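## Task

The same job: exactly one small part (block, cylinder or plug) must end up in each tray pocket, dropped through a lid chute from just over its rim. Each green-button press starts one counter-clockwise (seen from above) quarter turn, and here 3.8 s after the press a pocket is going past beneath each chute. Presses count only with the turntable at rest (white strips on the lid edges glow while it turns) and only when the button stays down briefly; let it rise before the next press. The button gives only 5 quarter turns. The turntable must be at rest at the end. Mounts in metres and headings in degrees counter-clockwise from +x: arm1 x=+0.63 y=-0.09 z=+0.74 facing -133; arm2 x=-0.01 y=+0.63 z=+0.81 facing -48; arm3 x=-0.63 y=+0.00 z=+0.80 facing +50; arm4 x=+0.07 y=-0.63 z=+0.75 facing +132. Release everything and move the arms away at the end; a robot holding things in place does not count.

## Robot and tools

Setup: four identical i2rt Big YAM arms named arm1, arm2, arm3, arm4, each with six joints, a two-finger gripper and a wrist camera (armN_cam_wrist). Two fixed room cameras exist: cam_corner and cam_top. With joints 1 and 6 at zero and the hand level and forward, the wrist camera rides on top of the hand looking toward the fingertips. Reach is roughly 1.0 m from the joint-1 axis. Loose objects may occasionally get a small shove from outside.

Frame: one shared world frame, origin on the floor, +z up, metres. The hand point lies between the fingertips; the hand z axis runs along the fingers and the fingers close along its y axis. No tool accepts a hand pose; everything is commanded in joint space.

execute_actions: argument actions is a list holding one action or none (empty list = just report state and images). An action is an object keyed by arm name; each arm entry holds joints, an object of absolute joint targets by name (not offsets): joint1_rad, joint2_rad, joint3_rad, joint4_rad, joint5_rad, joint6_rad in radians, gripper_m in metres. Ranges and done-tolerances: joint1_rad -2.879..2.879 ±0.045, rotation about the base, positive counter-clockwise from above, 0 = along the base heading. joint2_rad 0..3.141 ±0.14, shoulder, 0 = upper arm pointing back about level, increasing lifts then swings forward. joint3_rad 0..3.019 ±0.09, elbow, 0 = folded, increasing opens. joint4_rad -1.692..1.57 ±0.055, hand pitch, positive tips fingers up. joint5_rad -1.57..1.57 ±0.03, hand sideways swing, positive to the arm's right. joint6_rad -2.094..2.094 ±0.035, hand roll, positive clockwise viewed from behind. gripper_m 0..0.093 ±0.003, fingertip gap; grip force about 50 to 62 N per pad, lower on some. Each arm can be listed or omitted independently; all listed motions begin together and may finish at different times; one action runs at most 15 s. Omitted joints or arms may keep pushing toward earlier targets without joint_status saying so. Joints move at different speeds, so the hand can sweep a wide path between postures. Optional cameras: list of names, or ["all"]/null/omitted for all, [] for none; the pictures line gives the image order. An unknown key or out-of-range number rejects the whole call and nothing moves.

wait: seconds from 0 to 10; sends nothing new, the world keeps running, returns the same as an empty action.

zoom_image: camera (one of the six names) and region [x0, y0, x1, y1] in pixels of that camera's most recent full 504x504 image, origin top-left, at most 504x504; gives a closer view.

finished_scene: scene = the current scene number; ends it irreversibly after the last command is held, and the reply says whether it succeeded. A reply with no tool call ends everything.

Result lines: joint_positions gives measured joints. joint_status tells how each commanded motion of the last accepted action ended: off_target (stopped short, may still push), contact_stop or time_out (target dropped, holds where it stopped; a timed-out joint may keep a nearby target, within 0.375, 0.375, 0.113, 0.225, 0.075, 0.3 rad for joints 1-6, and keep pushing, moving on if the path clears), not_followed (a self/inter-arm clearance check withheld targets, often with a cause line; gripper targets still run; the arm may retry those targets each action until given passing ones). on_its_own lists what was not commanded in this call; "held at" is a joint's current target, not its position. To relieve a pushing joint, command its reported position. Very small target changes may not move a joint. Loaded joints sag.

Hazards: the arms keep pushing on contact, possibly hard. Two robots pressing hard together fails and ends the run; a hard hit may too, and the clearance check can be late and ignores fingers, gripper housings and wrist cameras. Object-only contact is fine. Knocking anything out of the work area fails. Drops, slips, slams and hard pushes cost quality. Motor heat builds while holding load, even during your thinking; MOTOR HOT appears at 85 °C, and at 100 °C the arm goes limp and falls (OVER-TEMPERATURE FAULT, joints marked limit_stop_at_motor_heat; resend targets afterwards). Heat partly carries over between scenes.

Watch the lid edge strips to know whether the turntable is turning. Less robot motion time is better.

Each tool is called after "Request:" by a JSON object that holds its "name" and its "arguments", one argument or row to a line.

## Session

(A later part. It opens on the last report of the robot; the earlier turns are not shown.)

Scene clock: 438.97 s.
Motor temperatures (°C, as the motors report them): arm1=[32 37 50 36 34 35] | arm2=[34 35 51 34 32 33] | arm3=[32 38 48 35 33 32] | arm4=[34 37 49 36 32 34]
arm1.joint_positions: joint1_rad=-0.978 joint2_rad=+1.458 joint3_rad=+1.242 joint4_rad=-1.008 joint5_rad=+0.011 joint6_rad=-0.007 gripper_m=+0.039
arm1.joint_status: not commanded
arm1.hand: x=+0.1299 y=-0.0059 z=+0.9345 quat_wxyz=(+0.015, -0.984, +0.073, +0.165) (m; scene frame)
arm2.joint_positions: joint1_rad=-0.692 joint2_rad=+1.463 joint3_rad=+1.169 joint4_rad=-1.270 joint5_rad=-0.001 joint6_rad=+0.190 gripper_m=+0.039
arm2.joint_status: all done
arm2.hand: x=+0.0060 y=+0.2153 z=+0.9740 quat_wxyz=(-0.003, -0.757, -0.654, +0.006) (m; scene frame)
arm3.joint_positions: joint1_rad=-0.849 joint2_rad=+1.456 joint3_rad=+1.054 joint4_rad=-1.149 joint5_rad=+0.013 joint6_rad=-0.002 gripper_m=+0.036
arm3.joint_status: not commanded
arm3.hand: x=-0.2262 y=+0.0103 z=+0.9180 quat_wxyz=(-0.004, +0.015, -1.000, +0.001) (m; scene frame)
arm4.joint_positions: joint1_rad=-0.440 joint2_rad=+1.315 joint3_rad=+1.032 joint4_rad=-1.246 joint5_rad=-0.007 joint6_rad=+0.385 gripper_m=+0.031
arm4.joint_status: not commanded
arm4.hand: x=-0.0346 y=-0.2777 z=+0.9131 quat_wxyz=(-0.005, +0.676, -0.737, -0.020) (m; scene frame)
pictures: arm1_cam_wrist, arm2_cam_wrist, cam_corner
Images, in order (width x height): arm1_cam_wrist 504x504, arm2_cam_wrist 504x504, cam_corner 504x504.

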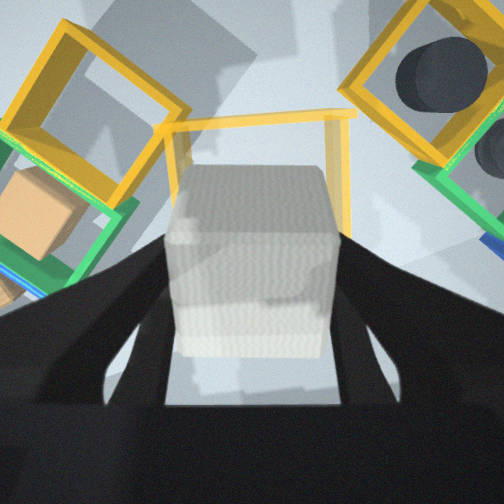

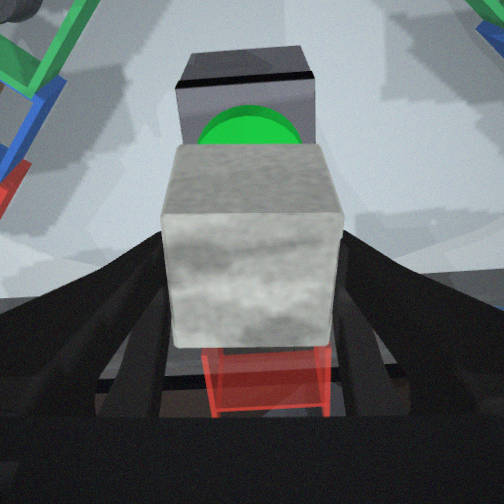

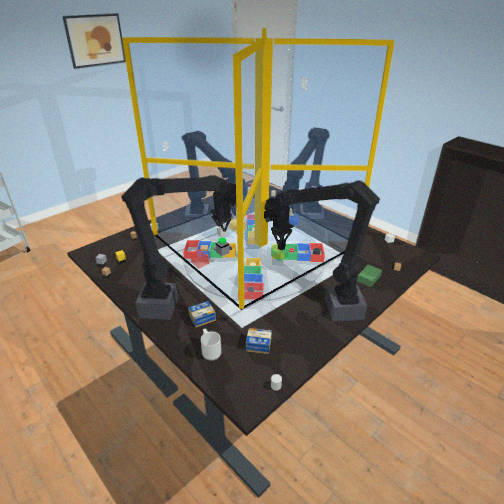

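Request:
{"name": "execute_actions", "arguments": {
  "actions": [
    {"arm2":{"joints":{"joint2_rad":1.635}}}
  ],
  "cameras": []
}}

Request:
{"name": "execute_actions", "arguments": {
  "actions": [
    {"arm2":{"joints":{"joint1_rad":-0.622,"joint2_rad":1.13,"joint4_rad":-1.152}}}
  ],
  "cameras": []
}}

Request:
{"name": "execute_actions", "arguments": {
  "actions": [
    {"arm2":{"joints":{"joint3_rad":0.722}}}
  ],
  "cameras": []
}}

Request:
{"name": "wait", "arguments": {
  "seconds": 0.33
}}

Request:
{"name": "execute_actions", "arguments": {
  "actions": [
    {"arm1":{"joints":{"gripper_m":0.062}},"arm2":{"joints":{"gripper_m":0.062}},"arm3":{"joints":{"gripper_m":0.062}},"arm4":{"joints":{"gripper_m":0.062}}}
  ]
}}

Scene clock: 449.20 s.
Motor temperatures (°C, as the motors report them): arm1=[32 37 50 35 34 35] | arm2=[34 35 52 34 32 33] | arm3=[32 38 48 35 33 32] | arm4=[34 37 49 36 32 34]
arm1.joint_positions: joint1_rad=-0.978 joint2_rad=+1.458 joint3_rad=+1.242 joint4_rad=-1.008 joint5_rad=+0.011 joint6_rad=-0.007 gripper_m=+0.039
arm1.joint_status: not commanded
arm1.hand: x=+0.1299 y=-0.0059 z=+0.9345 quat_wxyz=(+0.015, -0.984, +0.073, +0.165) (m; scene frame)
arm2.joint_positions: joint1_rad=-0.692 joint2_rad=+1.581 joint3_rad=+1.201 joint4_rad=-1.284 joint5_rad=-0.002 joint6_rad=+0.191 gripper_m=+0.039
arm2.joint_status: all done
arm2.hand: x=+0.0062 y=+0.2057 z=+0.9384 quat_wxyz=(+0.036, -0.756, -0.653, -0.025) (m; scene frame)
arm3.joint_positions: joint1_rad=-0.849 joint2_rad=+1.456 joint3_rad=+1.054 joint4_rad=-1.149 joint5_rad=+0.013 joint6_rad=-0.002 gripper_m=+0.036
arm3.joint_status: not commanded
arm3.hand: x=-0.2262 y=+0.0103 z=+0.9180 quat_wxyz=(-0.004, +0.015, -1.000, +0.001) (m; scene frame)
arm4.joint_positions: joint1_rad=-0.440 joint2_rad=+1.315 joint3_rad=+1.032 joint4_rad=-1.246 joint5_rad=-0.007 joint6_rad=+0.385 gripper_m=+0.031
arm4.joint_status: not commanded
arm4.hand: x=-0.0346 y=-0.2777 z=+0.9131 quat_wxyz=(-0.005, +0.676, -0.737, -0.020) (m; scene frame)
pictures: none
No camera images: the call's "cameras" was empty. Leave "cameras" out to get every camera's image.

Scene clock: 450.60 s.
Motor temperatures (°C, as the motors report them): arm1=[32 37 50 35 34 35] | arm2=[34 35 52 34 32 33] | arm3=[32 38 48 35 33 32] | arm4=[34 37 49 36 32 34]
arm1.joint_positions: joint1_rad=-0.978 joint2_rad=+1.458 joint3_rad=+1.242 joint4_rad=-1.008 joint5_rad=+0.011 joint6_rad=-0.007 gripper_m=+0.039
arm1.joint_status: not commanded
arm1.hand: x=+0.1299 y=-0.0059 z=+0.9345 quat_wxyz=(+0.015, -0.984, +0.073, +0.165) (m; scene frame)
arm2.joint_positions: joint1_rad=-0.618 joint2_rad=+1.129 joint3_rad=+1.182 joint4_rad=-1.163 joint5_rad=-0.001 joint6_rad=+0.191 gripper_m=+0.039
arm2.joint_status: all done
arm2.hand: x=+0.0370 y=+0.2223 z=+1.1179 quat_wxyz=(-0.184, -0.712, -0.663, +0.139) (m; scene frame)
arm3.joint_positions: joint1_rad=-0.849 joint2_rad=+1.456 joint3_rad=+1.054 joint4_rad=-1.149 joint5_rad=+0.013 joint6_rad=-0.002 gripper_m=+0.036
arm3.joint_status: not commanded
arm3.hand: x=-0.2262 y=+0.0103 z=+0.9180 quat_wxyz=(-0.004, +0.015, -1.000, +0.001) (m; scene frame)
arm4.joint_positions: joint1_rad=-0.440 joint2_rad=+1.315 joint3_rad=+1.032 joint4_rad=-1.246 joint5_rad=-0.007 joint6_rad=+0.385 gripper_m=+0.031
arm4.joint_status: not commanded
arm4.hand: x=-0.0346 y=-0.2777 z=+0.9131 quat_wxyz=(-0.005, +0.676, -0.737, -0.020) (m; scene frame)
pictures: none
No camera images: the call's "cameras" was empty. Leave "cameras" out to get every camera's image.

Scene clock: 451.77 s.
Motor temperatures (°C, as the motors report them): arm1=[32 37 50 35 34 35] | arm2=[34 35 52 34 32 33] | arm3=[32 38 48 35 33 32] | arm4=[34 37 49 36 32 34]
arm1.joint_positions: joint1_rad=-0.978 joint2_rad=+1.458 joint3_rad=+1.242 joint4_rad=-1.008 joint5_rad=+0.011 joint6_rad=-0.007 gripper_m=+0.039
arm1.joint_status: not commanded
arm1.hand: x=+0.1299 y=-0.0059 z=+0.9345 quat_wxyz=(+0.015, -0.984, +0.073, +0.165) (m; scene frame)
arm2.joint_positions: joint1_rad=-0.618 joint2_rad=+1.130 joint3_rad=+0.716 joint4_rad=-1.157 joint5_rad=-0.001 joint6_rad=+0.191 gripper_m=+0.039
arm2.joint_status: all done
arm2.hand: x=+0.0190 y=+0.3610 z=+0.9180 quat_wxyz=(+0.001, -0.733, -0.681, +0.004) (m; scene frame)
arm3.joint_positions: joint1_rad=-0.849 joint2_rad=+1.456 joint3_rad=+1.054 joint4_rad=-1.149 joint5_rad=+0.013 joint6_rad=-0.002 gripper_m=+0.036
arm3.joint_status: not commanded
arm3.hand: x=-0.2262 y=+0.0103 z=+0.9180 quat_wxyz=(-0.004, +0.015, -1.000, +0.001) (m; scene frame)
arm4.joint_positions: joint1_rad=-0.440 joint2_rad=+1.315 joint3_rad=+1.032 joint4_rad=-1.246 joint5_rad=-0.007 joint6_rad=+0.385 gripper_m=+0.031
arm4.joint_status: not commanded
arm4.hand: x=-0.0346 y=-0.2777 z=+0.9131 quat_wxyz=(-0.005, +0.676, -0.737, -0.020) (m; scene frame)
pictures: none
No camera images: the call's "cameras" was empty. Leave "cameras" out to get every camera's image.

Scene clock: 452.10 s.
Motor temperatures (°C, as the motors report them): arm1=[32 37 50 35 34 35] | arm2=[34 35 52 34 32 33] | arm3=[32 38 48 35 33 32] | arm4=[34 37 49 36 32 34]
arm1.joint_positions: joint1_rad=-0.978 joint2_rad=+1.458 joint3_rad=+1.242 joint4_rad=-1.008 joint5_rad=+0.011 joint6_rad=-0.007 gripper_m=+0.039
arm1.joint_status: not commanded
arm1.hand: x=+0.1299 y=-0.0059 z=+0.9345 quat_wxyz=(+0.015, -0.984, +0.073, +0.165) (m; scene frame)
arm2.joint_positions: joint1_rad=-0.618 joint2_rad=+1.130 joint3_rad=+0.716 joint4_rad=-1.157 joint5_rad=-0.001 joint6_rad=+0.191 gripper_m=+0.039
arm2.joint_status: all done
arm2.hand: x=+0.0190 y=+0.3610 z=+0.9180 quat_wxyz=(+0.001, -0.733, -0.681, +0.004) (m; scene frame)
arm3.joint_positions: joint1_rad=-0.849 joint2_rad=+1.456 joint3_rad=+1.054 joint4_rad=-1.149 joint5_rad=+0.013 joint6_rad=-0.002 gripper_m=+0.036
arm3.joint_status: not commanded
arm3.hand: x=-0.2262 y=+0.0103 z=+0.9180 quat_wxyz=(-0.004, +0.015, -1.000, +0.001) (m; scene frame)
arm4.joint_positions: joint1_rad=-0.440 joint2_rad=+1.315 joint3_rad=+1.032 joint4_rad=-1.246 joint5_rad=-0.007 joint6_rad=+0.385 gripper_m=+0.031
arm4.joint_status: not commanded
arm4.hand: x=-0.0346 y=-0.2777 z=+0.9131 quat_wxyz=(-0.005, +0.676, -0.737, -0.020) (m; scene frame)
wait: 0.33 s; at rest by 0.27 s
pictures: arm1_cam_wrist, arm2_cam_wrist, arm3_cam_wrist, arm4_cam_wrist, cam_corner, cam_top
Images, in order (width x height): arm1_cam_wrist 504x504, arm2_cam_wrist 504x504, arm3_cam_wrist 504x504, arm4_cam_wrist 504x504, cam_corner 504x504, cam_top 504x504.

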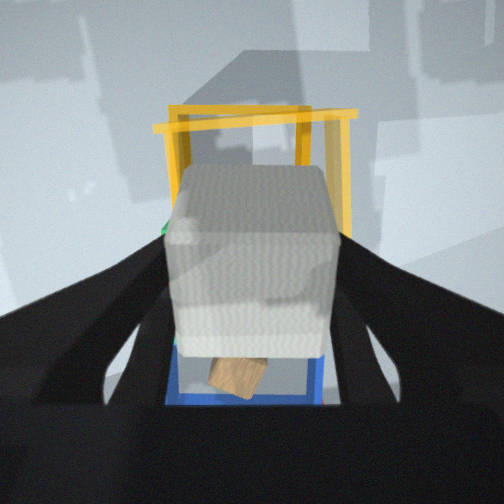

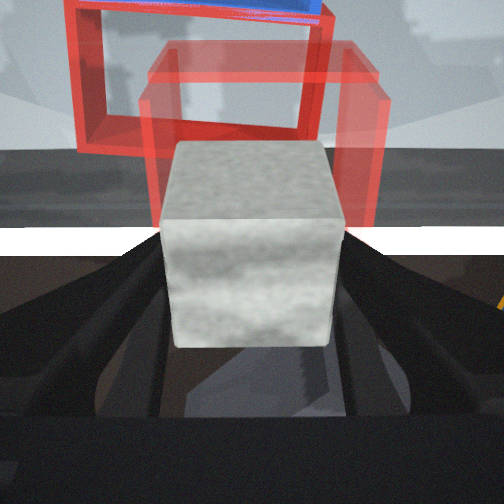

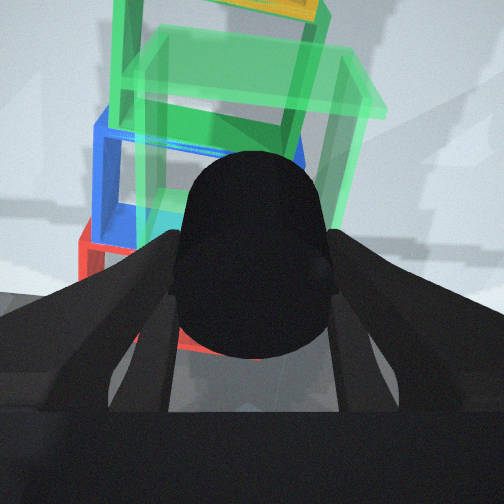

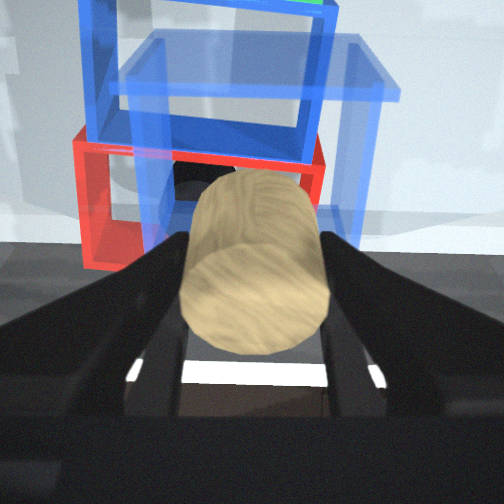

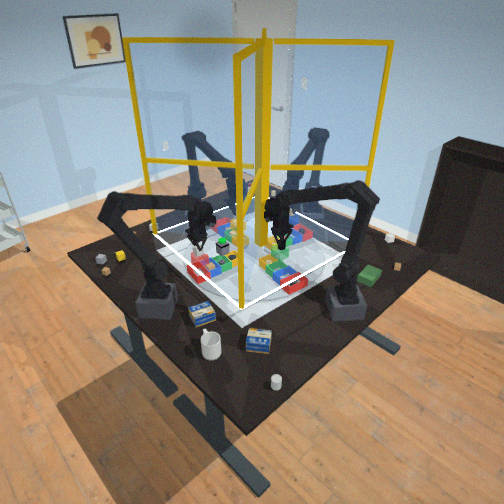

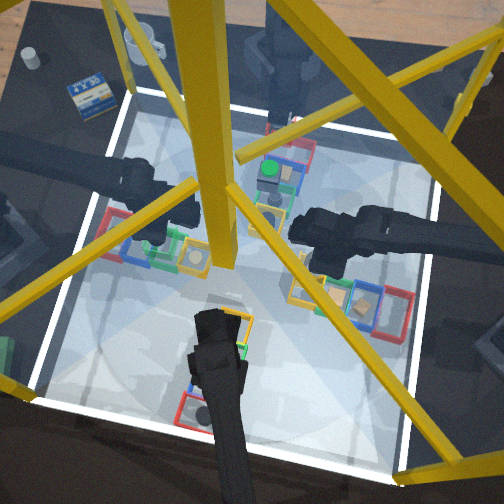

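Scene clock: 452.70 s.
Motor temperatures (°C, as the motors report them): arm1=[32 37 50 35 34 35] | arm2=[34 35 52 34 32 33] | arm3=[32 38 48 35 33 32] | arm4=[34 37 49 36 32 34]
arm1.joint_positions: joint1_rad=-0.978 joint2_rad=+1.458 joint3_rad=+1.242 joint4_rad=-1.008 joint5_rad=+0.011 joint6_rad=-0.007 gripper_m=+0.062
arm1.joint_status: all done
arm1.hand: x=+0.1299 y=-0.0059 z=+0.9345 quat_wxyz=(+0.015, -0.984, +0.073, +0.165) (m; scene frame)
arm2.joint_positions: joint1_rad=-0.618 joint2_rad=+1.130 joint3_rad=+0.716 joint4_rad=-1.157 joint5_rad=-0.001 joint6_rad=+0.191 gripper_m=+0.062
arm2.joint_status: all done
arm2.hand: x=+0.0190 y=+0.3610 z=+0.9180 quat_wxyz=(+0.001, -0.733, -0.681, +0.004) (m; scene frame)
arm3.joint_positions: joint1_rad=-0.849 joint2_rad=+1.456 joint3_rad=+1.054 joint4_rad=-1.149 joint5_rad=+0.013 joint6_rad=-0.002 gripper_m=+0.062
arm3.joint_status: all done
arm3.hand: x=-0.2262 y=+0.0103 z=+0.9180 quat_wxyz=(-0.004, +0.015, -1.000, +0.001) (m; scene frame)
arm4.joint_positions: joint1_rad=-0.440 joint2_rad=+1.315 joint3_rad=+1.032 joint4_rad=-1.246 joint5_rad=-0.007 joint6_rad=+0.386 gripper_m=+0.062
arm4.joint_status: all done
arm4.hand: x=-0.0346 y=-0.2777 z=+0.9131 quat_wxyz=(-0.005, +0.676, -0.737, -0.020) (m; scene frame)
pictures: arm1_cam_wrist, arm2_cam_wrist, arm3_cam_wrist, arm4_cam_wrist, cam_corner, cam_top
Images, in order (width x height): arm1_cam_wrist 504x504, arm2_cam_wrist 504x504, arm3_cam_wrist 504x504, arm4_cam_wrist 504x504, cam_corner 504x504, cam_top 504x504.

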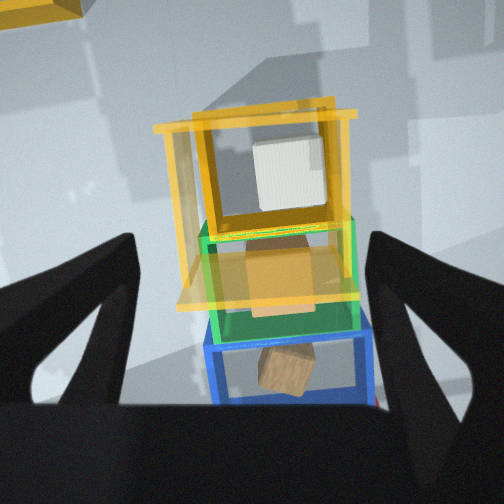

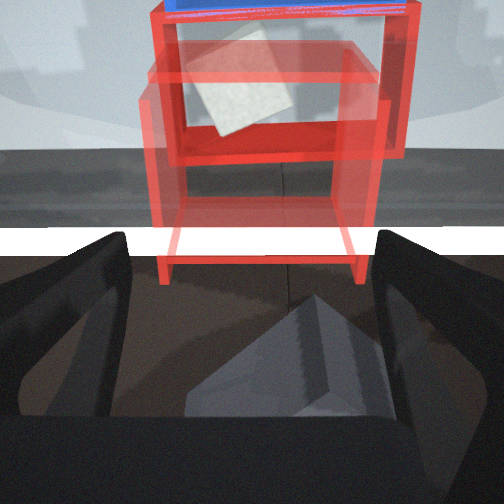

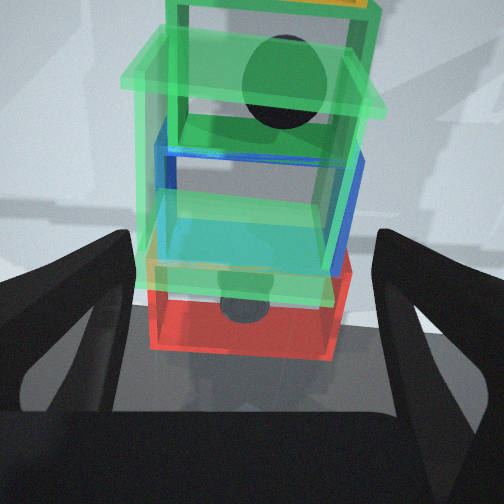

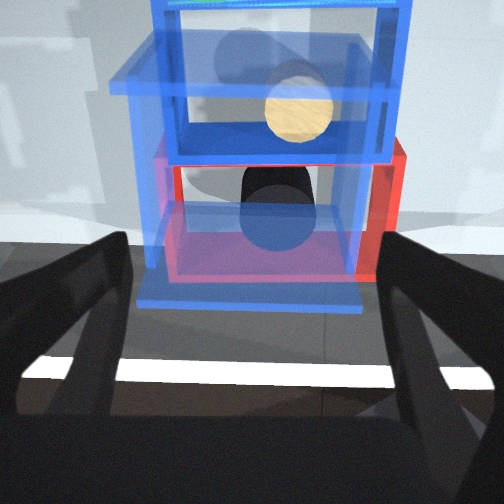

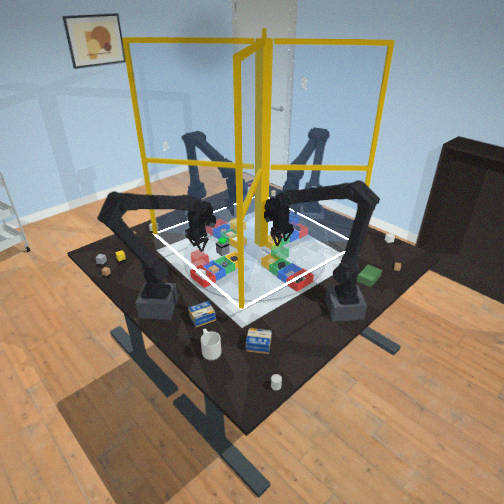

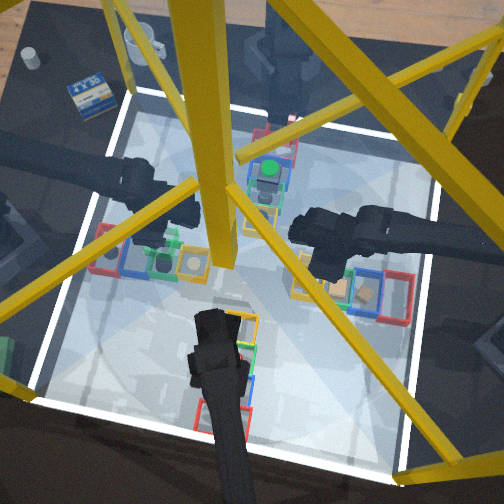

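Request:
{"name": "execute_actions", "arguments": {
  "actions": [
    {"arm1":{"joints":{"joint2_rad":0.70,"joint4_rad":-1.165,"gripper_m":0.08}},"arm2":{"joints":{"joint2_rad":0.75,"joint6_rad":0.0,"gripper_m":0.07}},"arm3":{"joints":{"joint2_rad":0.75,"joint3_rad":0.87,"joint4_rad":-1.68}},"arm4":{"joints":{"joint2_rad":0.75,"joint3_rad":1.53,"joint4_rad":-1.182,"joint6_rad":0.0,"gripper_m":0.08}}}
  ],
  "cameras": []
}}

Request:
{"name": "execute_actions", "arguments": {
  "actions": [
    {"arm1":{"joints":{"joint1_rad":0.653,"joint3_rad":1.28}},"arm2":{"joints":{"joint1_rad":0.992,"joint3_rad":0.985,"joint4_rad":-0.894}},"arm4":{"joints":{"joint1_rad":0.93}}}
  ],
  "cameras": []
}}

Request:
{"name": "execute_actions", "arguments": {
  "actions": [
    {"arm1":{"joints":{"joint2_rad":1.665}},"arm2":{"joints":{"joint2_rad":1.608}},"arm4":{"joints":{"joint2_rad":1.862}}}
  ],
  "cameras": ["arm1_cam_wrist","arm2_cam_wrist","arm4_cam_wrist","cam_top"]
}}

Scene clock: 481.20 s.
Motor temperatures (°C, as the motors report them): arm1=[32 37 50 35 34 35] | arm2=[34 35 50 34 32 33] | arm3=[32 38 48 35 33 32] | arm4=[34 37 49 36 32 34]
arm1.joint_positions: joint1_rad=-0.978 joint2_rad=+0.694 joint3_rad=+1.242 joint4_rad=-1.146 joint5_rad=+0.011 joint6_rad=-0.007 gripper_m=+0.080
arm1.joint_status: all done
arm1.hand: x=+0.3238 y=-0.0331 z=+1.2215 quat_wxyz=(+0.038, -0.885, +0.068, +0.459) (m; scene frame)
arm2.joint_positions: joint1_rad=-0.618 joint2_rad=+0.743 joint3_rad=+0.716 joint4_rad=-1.157 joint5_rad=-0.001 joint6_rad=+0.010 gripper_m=+0.070
arm2.joint_status: all done
arm2.hand: x=+0.0188 y=+0.3694 z=+1.0141 quat_wxyz=(-0.143, -0.655, -0.731, +0.131) (m; scene frame)
arm3.joint_positions: joint1_rad=-0.849 joint2_rad=+0.746 joint3_rad=+0.865 joint4_rad=-1.667 joint5_rad=+0.013 joint6_rad=-0.002 gripper_m=+0.062
arm3.joint_status: all done
arm3.hand: x=-0.4524 y=+0.0029 z=+1.0381 quat_wxyz=(-0.005, +0.015, -1.000, +0.001) (m; scene frame)
arm4.joint_positions: joint1_rad=-0.440 joint2_rad=+0.759 joint3_rad=+1.529 joint4_rad=-1.184 joint5_rad=-0.007 joint6_rad=+0.015 gripper_m=+0.080
arm4.joint_status: all done
arm4.hand: x=-0.0122 y=-0.3492 z=+1.3587 quat_wxyz=(-0.318, +0.672, -0.501, -0.444) (m; scene frame)
pictures: none
No camera images: the call's "cameras" was empty. Leave "cameras" out to get every camera's image.

Scene clock: 483.00 s.
Motor temperatures (°C, as the motors report them): arm1=[32 37 50 35 34 35] | arm2=[34 35 51 35 32 33] | arm3=[32 38 48 35 33 32] | arm4=[34 37 49 36 32 34]
arm1.joint_positions: joint1_rad=+0.649 joint2_rad=+0.694 joint3_rad=+1.242 joint4_rad=-1.146 joint5_rad=+0.009 joint6_rad=-0.006 gripper_m=+0.080
arm1.joint_status: all done
arm1.hand: x=+0.5925 y=-0.3832 z=+1.2288 quat_wxyz=(-0.318, -0.654, -0.591, +0.348) (m; scene frame)
arm2.joint_positions: joint1_rad=+0.989 joint2_rad=+0.749 joint3_rad=+0.963 joint4_rad=-0.903 joint5_rad=-0.003 joint6_rad=+0.009 gripper_m=+0.070
arm2.joint_status: all done
arm2.hand: x=+0.3388 y=+0.6865 z=+1.1747 quat_wxyz=(-0.422, +0.068, -0.903, -0.034) (m; scene frame)
arm3.joint_positions: joint1_rad=-0.849 joint2_rad=+0.746 joint3_rad=+0.865 joint4_rad=-1.667 joint5_rad=+0.013 joint6_rad=-0.002 gripper_m=+0.062
arm3.joint_status: not commanded
arm3.hand: x=-0.4524 y=+0.0029 z=+1.0381 quat_wxyz=(-0.005, +0.015, -1.000, +0.001) (m; scene frame)
arm4.joint_positions: joint1_rad=+0.920 joint2_rad=+0.759 joint3_rad=+1.529 joint4_rad=-1.184 joint5_rad=-0.007 joint6_rad=+0.014 gripper_m=+0.080
arm4.joint_status: all done
arm4.hand: x=-0.2168 y=-0.6558 z=+1.3593 quat_wxyz=(+0.032, +0.837, +0.033, -0.546) (m; scene frame)
pictures: none
No camera images: the call's "cameras" was empty. Leave "cameras" out to get every camera's image.

Scene clock: 484.77 s.
Motor temperatures (°C, as the motors report them): arm1=[32 37 50 35 34 35] | arm2=[34 35 51 35 32 33] | arm3=[32 38 48 35 33 32] | arm4=[34 37 49 36 32 34]
arm1.joint_positions: joint1_rad=+0.649 joint2_rad=+1.655 joint3_rad=+1.253 joint4_rad=-1.150 joint5_rad=+0.009 joint6_rad=-0.006 gripper_m=+0.080
arm1.joint_status: all done
arm1.hand: x=+0.5811 y=-0.5602 z=+0.8515 quat_wxyz=(-0.011, -0.738, -0.675, +0.009) (m; scene frame)
arm2.joint_positions: joint1_rad=+0.989 joint2_rad=+1.607 joint3_rad=+0.963 joint4_rad=-0.903 joint5_rad=-0.003 joint6_rad=+0.009 gripper_m=+0.070
arm2.joint_status: all done
arm2.hand: x=+0.3968 y=+0.6943 z=+0.8425 quat_wxyz=(-0.008, +0.073, -0.997, +0.000) (m; scene frame)
arm3.joint_positions: joint1_rad=-0.849 joint2_rad=+0.746 joint3_rad=+0.865 joint4_rad=-1.667 joint5_rad=+0.013 joint6_rad=-0.002 gripper_m=+0.062
arm3.joint_status: not commanded
arm3.hand: x=-0.4524 y=+0.0029 z=+1.0381 quat_wxyz=(-0.005, +0.015, -1.000, +0.001) (m; scene frame)
arm4.joint_positions: joint1_rad=+0.920 joint2_rad=+1.875 joint3_rad=+1.521 joint4_rad=-1.184 joint5_rad=-0.007 joint6_rad=+0.014 gripper_m=+0.080
arm4.joint_status: all done
arm4.hand: x=-0.4891 y=-0.6808 z=+0.8452 quat_wxyz=(+0.005, +0.999, +0.038, -0.016) (m; scene frame)
pictures: arm1_cam_wrist, arm2_cam_wrist, arm4_cam_wrist, cam_top
Images, in order (width x height): arm1_cam_wrist 504x504, arm2_cam_wrist 504x504, arm4_cam_wrist 504x504, cam_top 504x504.

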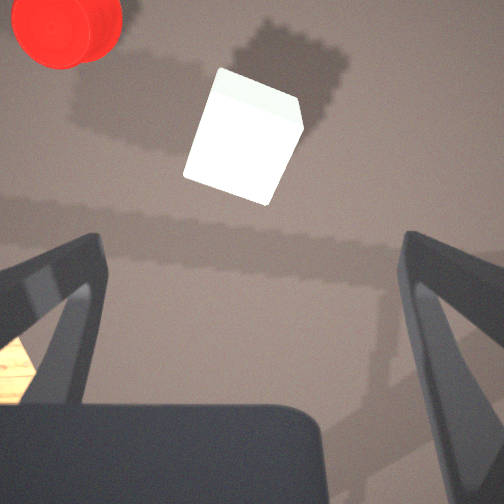

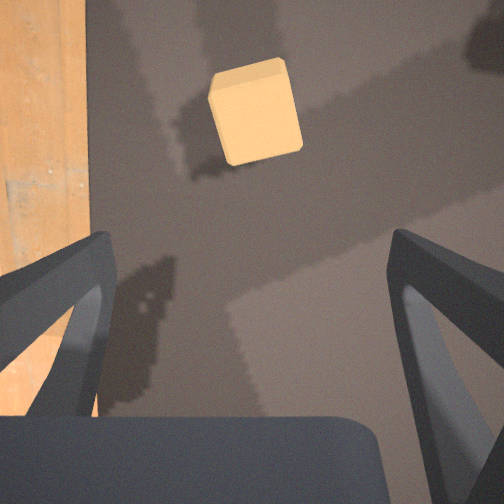

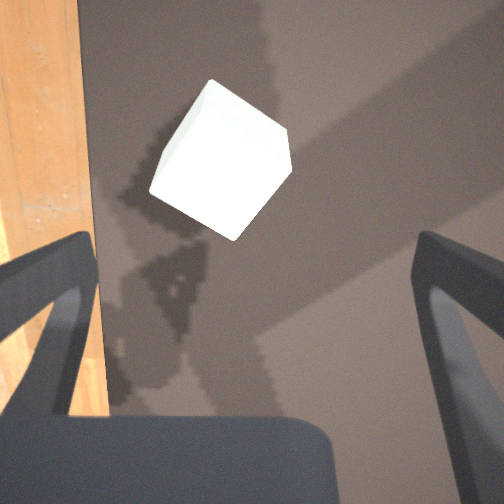

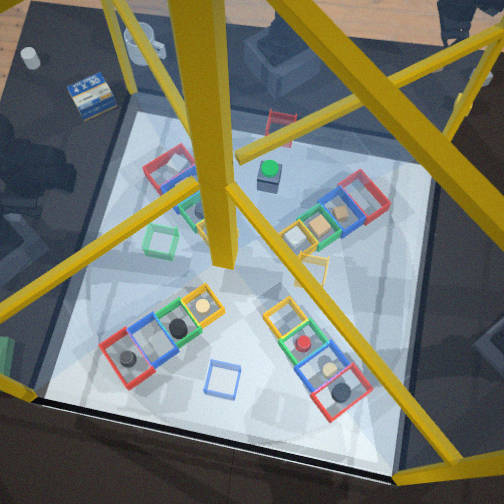

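Request:
{"name": "zoom_image", "arguments": {
  "camera": "arm1_cam_wrist",
  "region": [140, 40, 360, 240]
}}

Request:
{"name": "zoom_image", "arguments": {
  "camera": "arm2_cam_wrist",
  "region": [150, 20, 370, 220]
}}

Request:
{"name": "zoom_image", "arguments": {
  "camera": "arm4_cam_wrist",
  "region": [110, 50, 330, 270]
}}

Region (140, 40, 360, 240) of arm1_cam_wrist's 504x504 image, scaled by 2.291, with more detail than that image has; it fills the top 458 rows of this view, and the rest is white.

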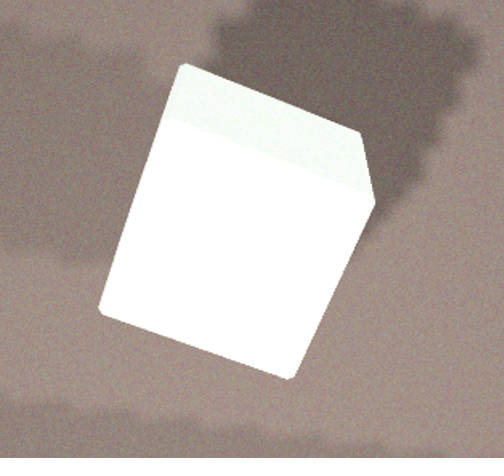

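Region (150, 20, 370, 220) of arm2_cam_wrist's 504x504 image, scaled by 2.291, with more detail than that image has; it fills the top 458 rows of this view, and the rest is white.

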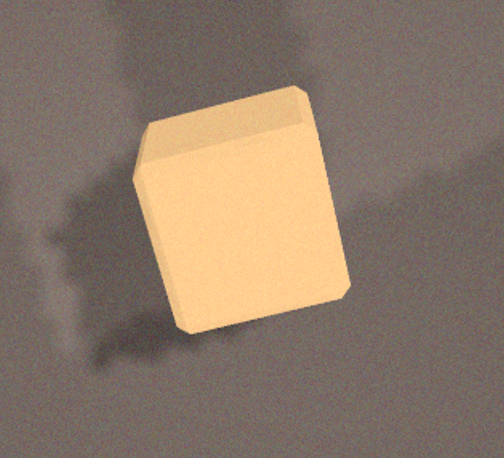

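Region (110, 50, 330, 270) of arm4_cam_wrist's 504x504 image, scaled by 2.291, with more detail than that image has.

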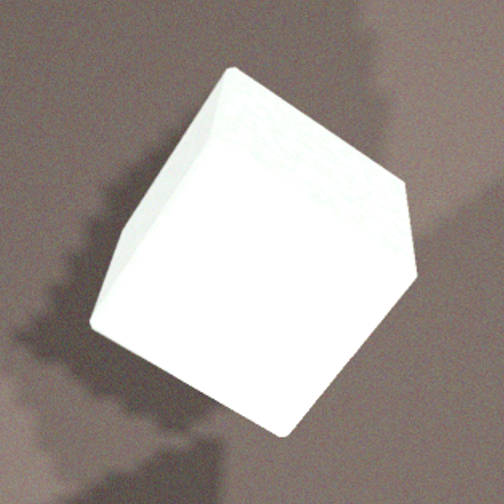

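Request:
{"name": "execute_actions", "arguments": {
  "actions": [
    {"arm1":{"joints":{"joint1_rad":0.665,"joint2_rad":1.782,"joint3_rad":1.138,"joint4_rad":-0.9,"joint6_rad":0.395}},"arm2":{"joints":{"joint1_rad":0.978,"joint2_rad":1.812,"joint3_rad":0.926,"joint4_rad":-0.658,"joint6_rad":-0.28}},"arm4":{"joints":{"joint1_rad":0.952,"joint2_rad":1.958,"joint3_rad":1.392,"joint4_rad":-0.976,"joint6_rad":0.635,"gripper_m":0.074}}}
  ],
  "cameras": ["arm1_cam_wrist","arm2_cam_wrist","arm4_cam_wrist"]
}}

Scene clock: 518.47 s.
Motor temperatures (°C, as the motors report them): arm1=[32 38 50 35 34 35] | arm2=[34 36 50 34 32 33] | arm3=[32 37 47 35 33 32] | arm4=[34 39 49 36 32 34]
arm1.joint_positions: joint1_rad=+0.658 joint2_rad=+1.785 joint3_rad=+1.138 joint4_rad=-0.917 joint5_rad=+0.009 joint6_rad=+0.387 gripper_m=+0.080
arm1.joint_status: all done
arm1.hand: x=+0.5872 y=-0.5594 z=+0.7547 quat_wxyz=(-0.008, -0.853, -0.522, +0.003) (m; scene frame)
arm2.joint_positions: joint1_rad=+0.985 joint2_rad=+1.817 joint3_rad=+0.919 joint4_rad=-0.670 joint5_rad=-0.003 joint6_rad=-0.270 gripper_m=+0.070
arm2.joint_status: all done
arm2.hand: x=+0.3998 y=+0.6925 z=+0.7474 quat_wxyz=(+0.003, +0.209, -0.978, +0.000) (m; scene frame)
arm3.joint_positions: joint1_rad=-0.849 joint2_rad=+0.746 joint3_rad=+0.865 joint4_rad=-1.667 joint5_rad=+0.013 joint6_rad=-0.002 gripper_m=+0.062
arm3.joint_status: not commanded
arm3.hand: x=-0.4524 y=+0.0029 z=+1.0381 quat_wxyz=(-0.005, +0.015, -1.000, +0.001) (m; scene frame)
arm4.joint_positions: joint1_rad=+0.943 joint2_rad=+1.976 joint3_rad=+1.387 joint4_rad=-0.987 joint5_rad=-0.007 joint6_rad=+0.619 gripper_m=+0.074
arm4.joint_status: all done
arm4.hand: x=-0.4713 y=-0.6925 z=+0.7458 quat_wxyz=(+0.003, +0.968, -0.251, +0.004) (m; scene frame)
pictures: arm1_cam_wrist, arm2_cam_wrist, arm4_cam_wrist
Images, in order (width x height): arm1_cam_wrist 504x504, arm2_cam_wrist 504x504, arm4_cam_wrist 504x504.

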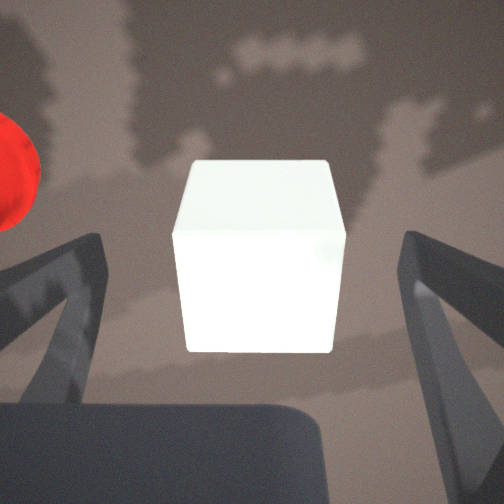

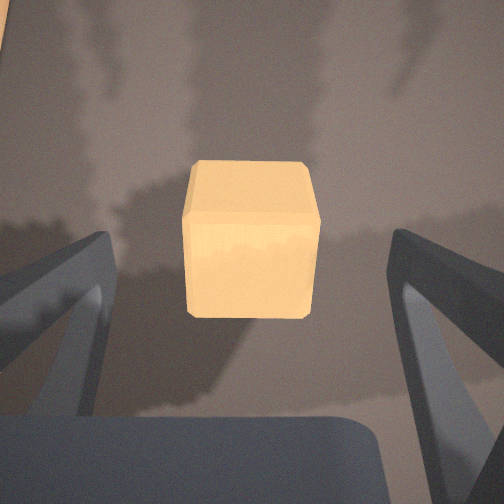

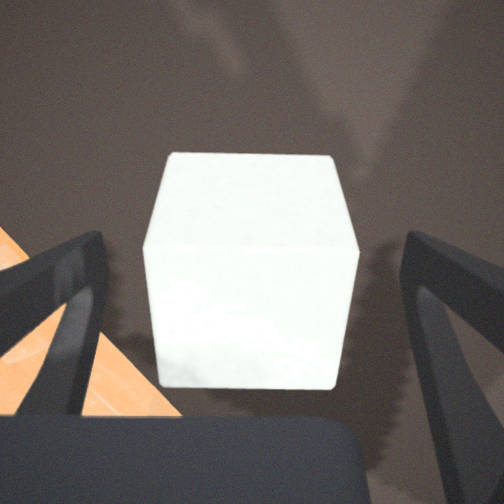

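Request:
{"name": "execute_actions", "arguments": {
  "actions": []
}}

Scene clock: 542.80 s.
Motor temperatures (°C, as the motors report them): arm1=[32 38 47 36 34 35] | arm2=[34 37 48 34 32 33] | arm3=[32 37 47 35 33 32] | arm4=[34 40 48 36 32 34]
arm1.joint_positions: joint1_rad=+0.658 joint2_rad=+1.785 joint3_rad=+1.138 joint4_rad=-0.917 joint5_rad=+0.009 joint6_rad=+0.387 gripper_m=+0.080
arm1.joint_status: all done
arm1.hand: x=+0.5872 y=-0.5594 z=+0.7547 quat_wxyz=(-0.008, -0.853, -0.522, +0.003) (m; scene frame)
arm2.joint_positions: joint1_rad=+0.985 joint2_rad=+1.817 joint3_rad=+0.919 joint4_rad=-0.670 joint5_rad=-0.003 joint6_rad=-0.270 gripper_m=+0.070
arm2.joint_status: all done
arm2.hand: x=+0.3998 y=+0.6925 z=+0.7474 quat_wxyz=(+0.003, +0.209, -0.978, +0.000) (m; scene frame)
arm3.joint_positions: joint1_rad=-0.849 joint2_rad=+0.746 joint3_rad=+0.865 joint4_rad=-1.667 joint5_rad=+0.013 joint6_rad=-0.002 gripper_m=+0.062
arm3.joint_status: not commanded
arm3.hand: x=-0.4524 y=+0.0029 z=+1.0381 quat_wxyz=(-0.005, +0.015, -1.000, +0.001) (m; scene frame)
arm4.joint_positions: joint1_rad=+0.943 joint2_rad=+1.976 joint3_rad=+1.387 joint4_rad=-0.987 joint5_rad=-0.007 joint6_rad=+0.620 gripper_m=+0.074
arm4.joint_status: all done
arm4.hand: x=-0.4713 y=-0.6925 z=+0.7458 quat_wxyz=(+0.003, +0.968, -0.251, +0.004) (m; scene frame)
pictures: arm1_cam_wrist, arm2_cam_wrist, arm3_cam_wrist, arm4_cam_wrist, cam_corner, cam_top
Images, in order (width x height): arm1_cam_wrist 504x504, arm2_cam_wrist 504x504, arm3_cam_wrist 504x504, arm4_cam_wrist 504x504, cam_corner 504x504, cam_top 504x504.

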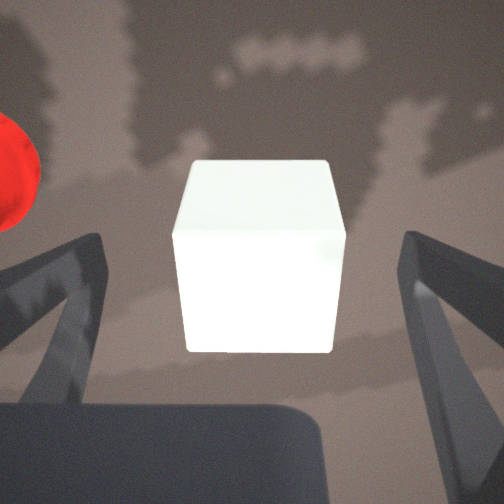

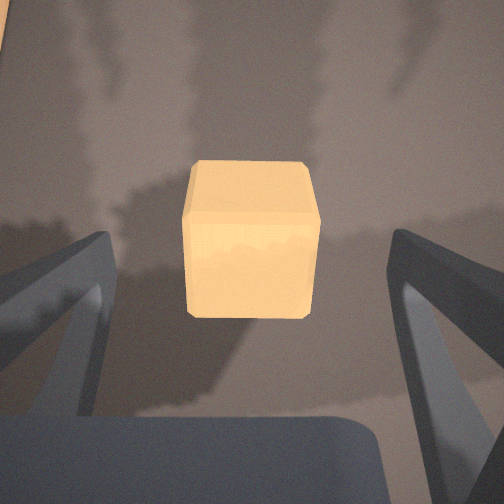

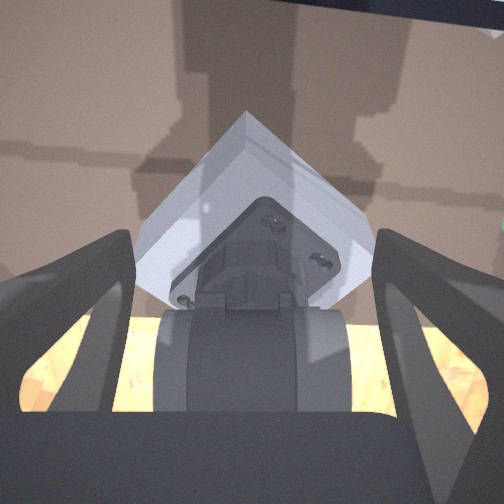

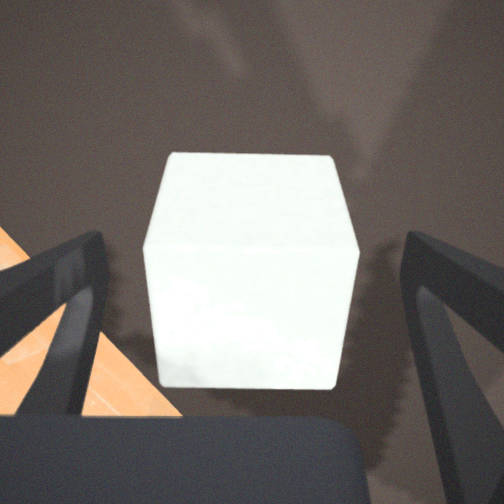

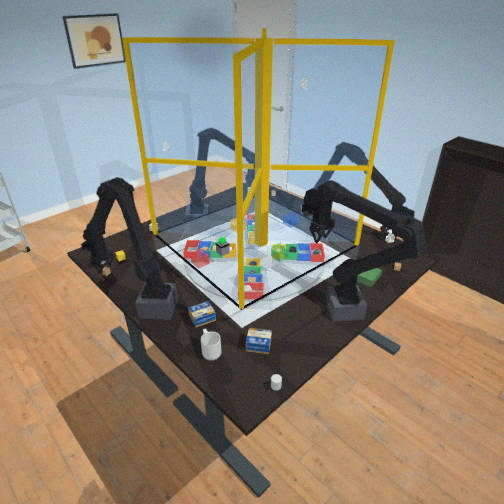

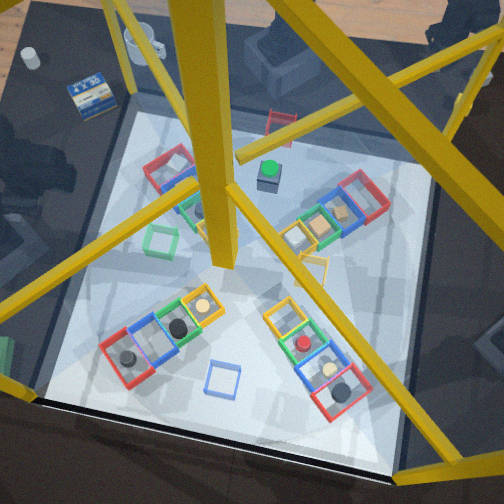

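Request:
{"name": "execute_actions", "arguments": {
  "actions": [
    {"arm1":{"joints":{"gripper_m":0.025}},"arm2":{"joints":{"gripper_m":0.016}},"arm4":{"joints":{"gripper_m":0.026}}}
  ]
}}

Scene clock: 546.77 s.
Motor temperatures (°C, as the motors report them): arm1=[32 38 47 36 34 35] | arm2=[34 37 48 34 32 33] | arm3=[32 37 47 35 33 32] | arm4=[34 40 48 36 32 34]
arm1.joint_positions: joint1_rad=+0.658 joint2_rad=+1.785 joint3_rad=+1.138 joint4_rad=-0.917 joint5_rad=+0.009 joint6_rad=+0.388 gripper_m=+0.039
arm1.joint_status: gripper_m off_target (ended at +0.039, target +0.025)
arm1.hand: x=+0.5872 y=-0.5594 z=+0.7547 quat_wxyz=(-0.008, -0.853, -0.522, +0.003) (m; scene frame)
arm2.joint_positions: joint1_rad=+0.985 joint2_rad=+1.817 joint3_rad=+0.919 joint4_rad=-0.670 joint5_rad=-0.003 joint6_rad=-0.270 gripper_m=+0.030
arm2.joint_status: gripper_m off_target (ended at +0.030, target +0.016)
arm2.hand: x=+0.3998 y=+0.6925 z=+0.7474 quat_wxyz=(+0.003, +0.209, -0.978, +0.000) (m; scene frame)
arm3.joint_positions: joint1_rad=-0.849 joint2_rad=+0.746 joint3_rad=+0.865 joint4_rad=-1.667 joint5_rad=+0.013 joint6_rad=-0.002 gripper_m=+0.062
arm3.joint_status: not commanded
arm3.hand: x=-0.4524 y=+0.0029 z=+1.0381 quat_wxyz=(-0.005, +0.015, -1.000, +0.001) (m; scene frame)
arm4.joint_positions: joint1_rad=+0.943 joint2_rad=+1.976 joint3_rad=+1.387 joint4_rad=-0.987 joint5_rad=-0.007 joint6_rad=+0.621 gripper_m=+0.039
arm4.joint_status: gripper_m off_target (ended at +0.039, target +0.026)
arm4.hand: x=-0.4714 y=-0.6925 z=+0.7458 quat_wxyz=(+0.003, +0.968, -0.251, +0.004) (m; scene frame)
pictures: arm1_cam_wrist, arm2_cam_wrist, arm3_cam_wrist, arm4_cam_wrist, cam_corner, cam_top
Images, in order (width x height): arm1_cam_wrist 504x504, arm2_cam_wrist 504x504, arm3_cam_wrist 504x504, arm4_cam_wrist 504x504, cam_corner 504x504, cam_top 504x504.

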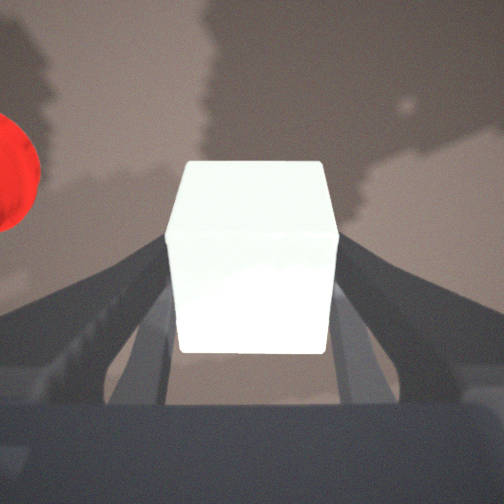

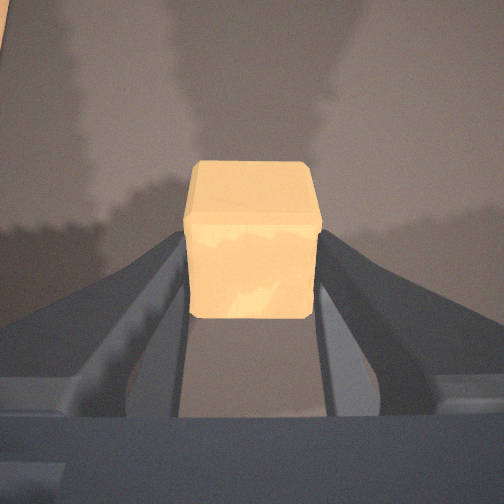

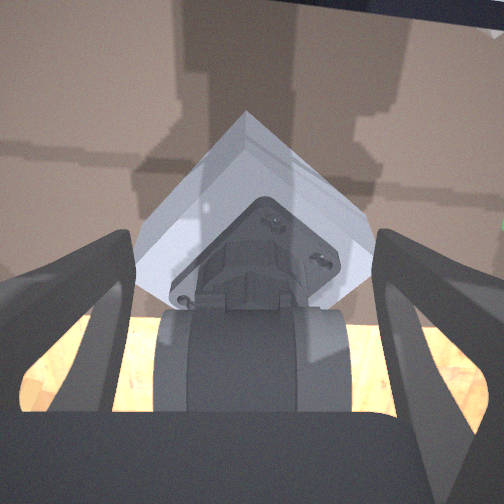

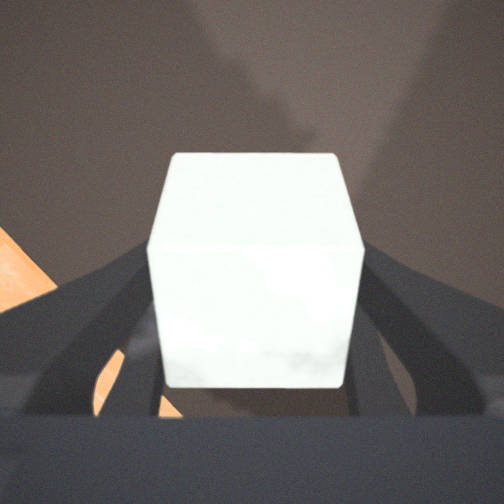

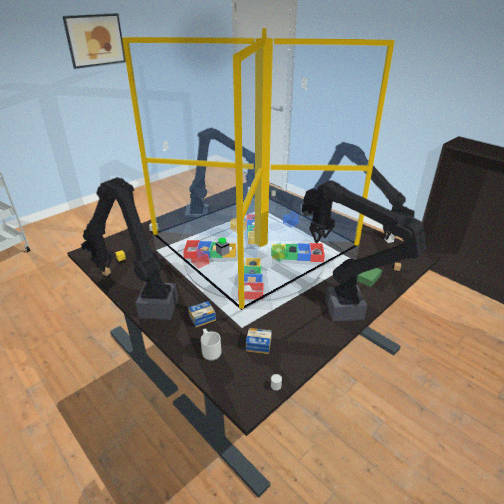

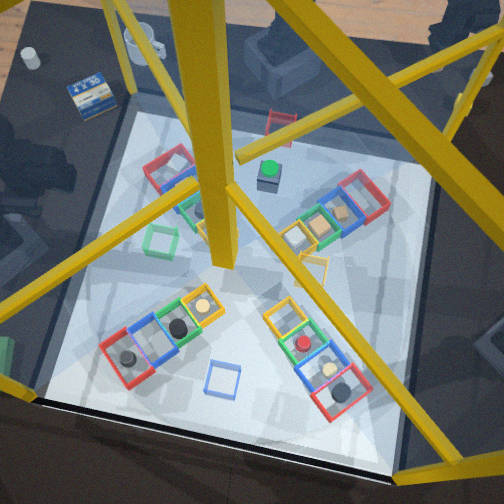

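Request:
{"name": "execute_actions", "arguments": {
  "actions": [
    {"arm1":{"joints":{"joint2_rad":0.70,"joint3_rad":1.26,"joint4_rad":-1.023,"joint6_rad":0}},"arm4":{"joints":{"joint2_rad":0.75,"joint4_rad":-1.25}},"arm2":{"joints":{"joint2_rad":0.75,"joint3_rad":1.2,"joint4_rad":-1.28,"joint6_rad":0.2}}}
  ],
  "cameras": []
}}

Request:
{"name": "execute_actions", "arguments": {
  "actions": [
    {"arm1":{"joints":{"joint1_rad":-0.985}},"arm4":{"joints":{"joint1_rad":-0.449,"joint3_rad":1.035,"joint6_rad":0.4}},"arm2":{"joints":{"joint1_rad":-0.693}}}
  ],
  "cameras": ["cam_corner"]
}}

Scene clock: 555.63 s.
Motor temperatures (°C, as the motors report them): arm1=[32 38 48 36 34 35] | arm2=[34 37 48 34 32 33] | arm3=[32 37 47 35 33 32] | arm4=[34 40 47 36 32 34]
arm1.joint_positions: joint1_rad=+0.658 joint2_rad=+0.691 joint3_rad=+1.240 joint4_rad=-1.004 joint5_rad=+0.009 joint6_rad=+0.008 gripper_m=+0.039
arm1.joint_status: all done
arm1.hand: x=+0.5936 y=-0.3998 z=+1.2585 quat_wxyz=(-0.364, -0.630, -0.565, +0.390) (m; scene frame)
arm2.joint_positions: joint1_rad=+0.985 joint2_rad=+0.745 joint3_rad=+1.181 joint4_rad=-1.269 joint5_rad=-0.003 joint6_rad=+0.190 gripper_m=+0.030
arm2.joint_status: all done
arm2.hand: x=+0.2873 y=+0.6772 z=+1.2285 quat_wxyz=(-0.352, -0.017, -0.934, -0.060) (m; scene frame)
arm3.joint_positions: joint1_rad=-0.849 joint2_rad=+0.746 joint3_rad=+0.865 joint4_rad=-1.667 joint5_rad=+0.013 joint6_rad=-0.002 gripper_m=+0.062
arm3.joint_status: not commanded
arm3.hand: x=-0.4524 y=+0.0029 z=+1.0381 quat_wxyz=(-0.005, +0.015, -1.000, +0.001) (m; scene frame)
arm4.joint_positions: joint1_rad=+0.943 joint2_rad=+0.744 joint3_rad=+1.382 joint4_rad=-1.247 joint5_rad=-0.007 joint6_rad=+0.621 gripper_m=+0.039
arm4.joint_status: all done
arm4.hand: x=-0.2205 y=-0.6633 z=+1.2761 quat_wxyz=(+0.170, +0.858, -0.221, -0.431) (m; scene frame)
pictures: none
No camera images: the call's "cameras" was empty. Leave "cameras" out to get every camera's image.

Scene clock: 557.47 s.
Motor temperatures (°C, as the motors report them): arm1=[32 38 48 36 34 35] | arm2=[34 36 49 34 32 33] | arm3=[32 37 47 35 33 32] | arm4=[34 39 48 36 32 34]
arm1.joint_positions: joint1_rad=-0.981 joint2_rad=+0.695 joint3_rad=+1.240 joint4_rad=-1.004 joint5_rad=+0.011 joint6_rad=+0.006 gripper_m=+0.039
arm1.joint_status: all done
arm1.hand: x=+0.3056 y=-0.0293 z=+1.2497 quat_wxyz=(+0.040, -0.850, +0.073, +0.520) (m; scene frame)
arm2.joint_positions: joint1_rad=-0.690 joint2_rad=+0.749 joint3_rad=+1.181 joint4_rad=-1.269 joint5_rad=-0.001 joint6_rad=+0.191 gripper_m=+0.030
arm2.joint_status: all done
arm2.hand: x=+0.0035 y=+0.3300 z=+1.2311 quat_wxyz=(-0.282, -0.704, -0.611, +0.226) (m; scene frame)
arm3.joint_positions: joint1_rad=-0.849 joint2_rad=+0.746 joint3_rad=+0.865 joint4_rad=-1.667 joint5_rad=+0.013 joint6_rad=-0.002 gripper_m=+0.062
arm3.joint_status: not commanded
arm3.hand: x=-0.4524 y=+0.0029 z=+1.0381 quat_wxyz=(-0.005, +0.015, -1.000, +0.001) (m; scene frame)
arm4.joint_positions: joint1_rad=-0.441 joint2_rad=+0.761 joint3_rad=+1.029 joint4_rad=-1.248 joint5_rad=-0.007 joint6_rad=+0.415 gripper_m=+0.039
arm4.joint_status: all done
arm4.hand: x=-0.0140 y=-0.3433 z=+1.0891 quat_wxyz=(-0.117, +0.637, -0.714, -0.266) (m; scene frame)
pictures: cam_corner
Images, in order (width x height): cam_corner 504x504.

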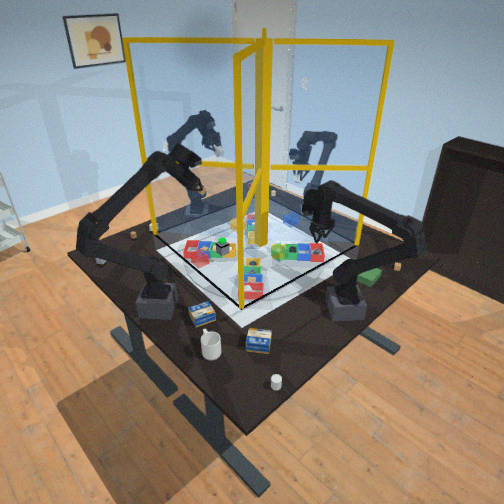

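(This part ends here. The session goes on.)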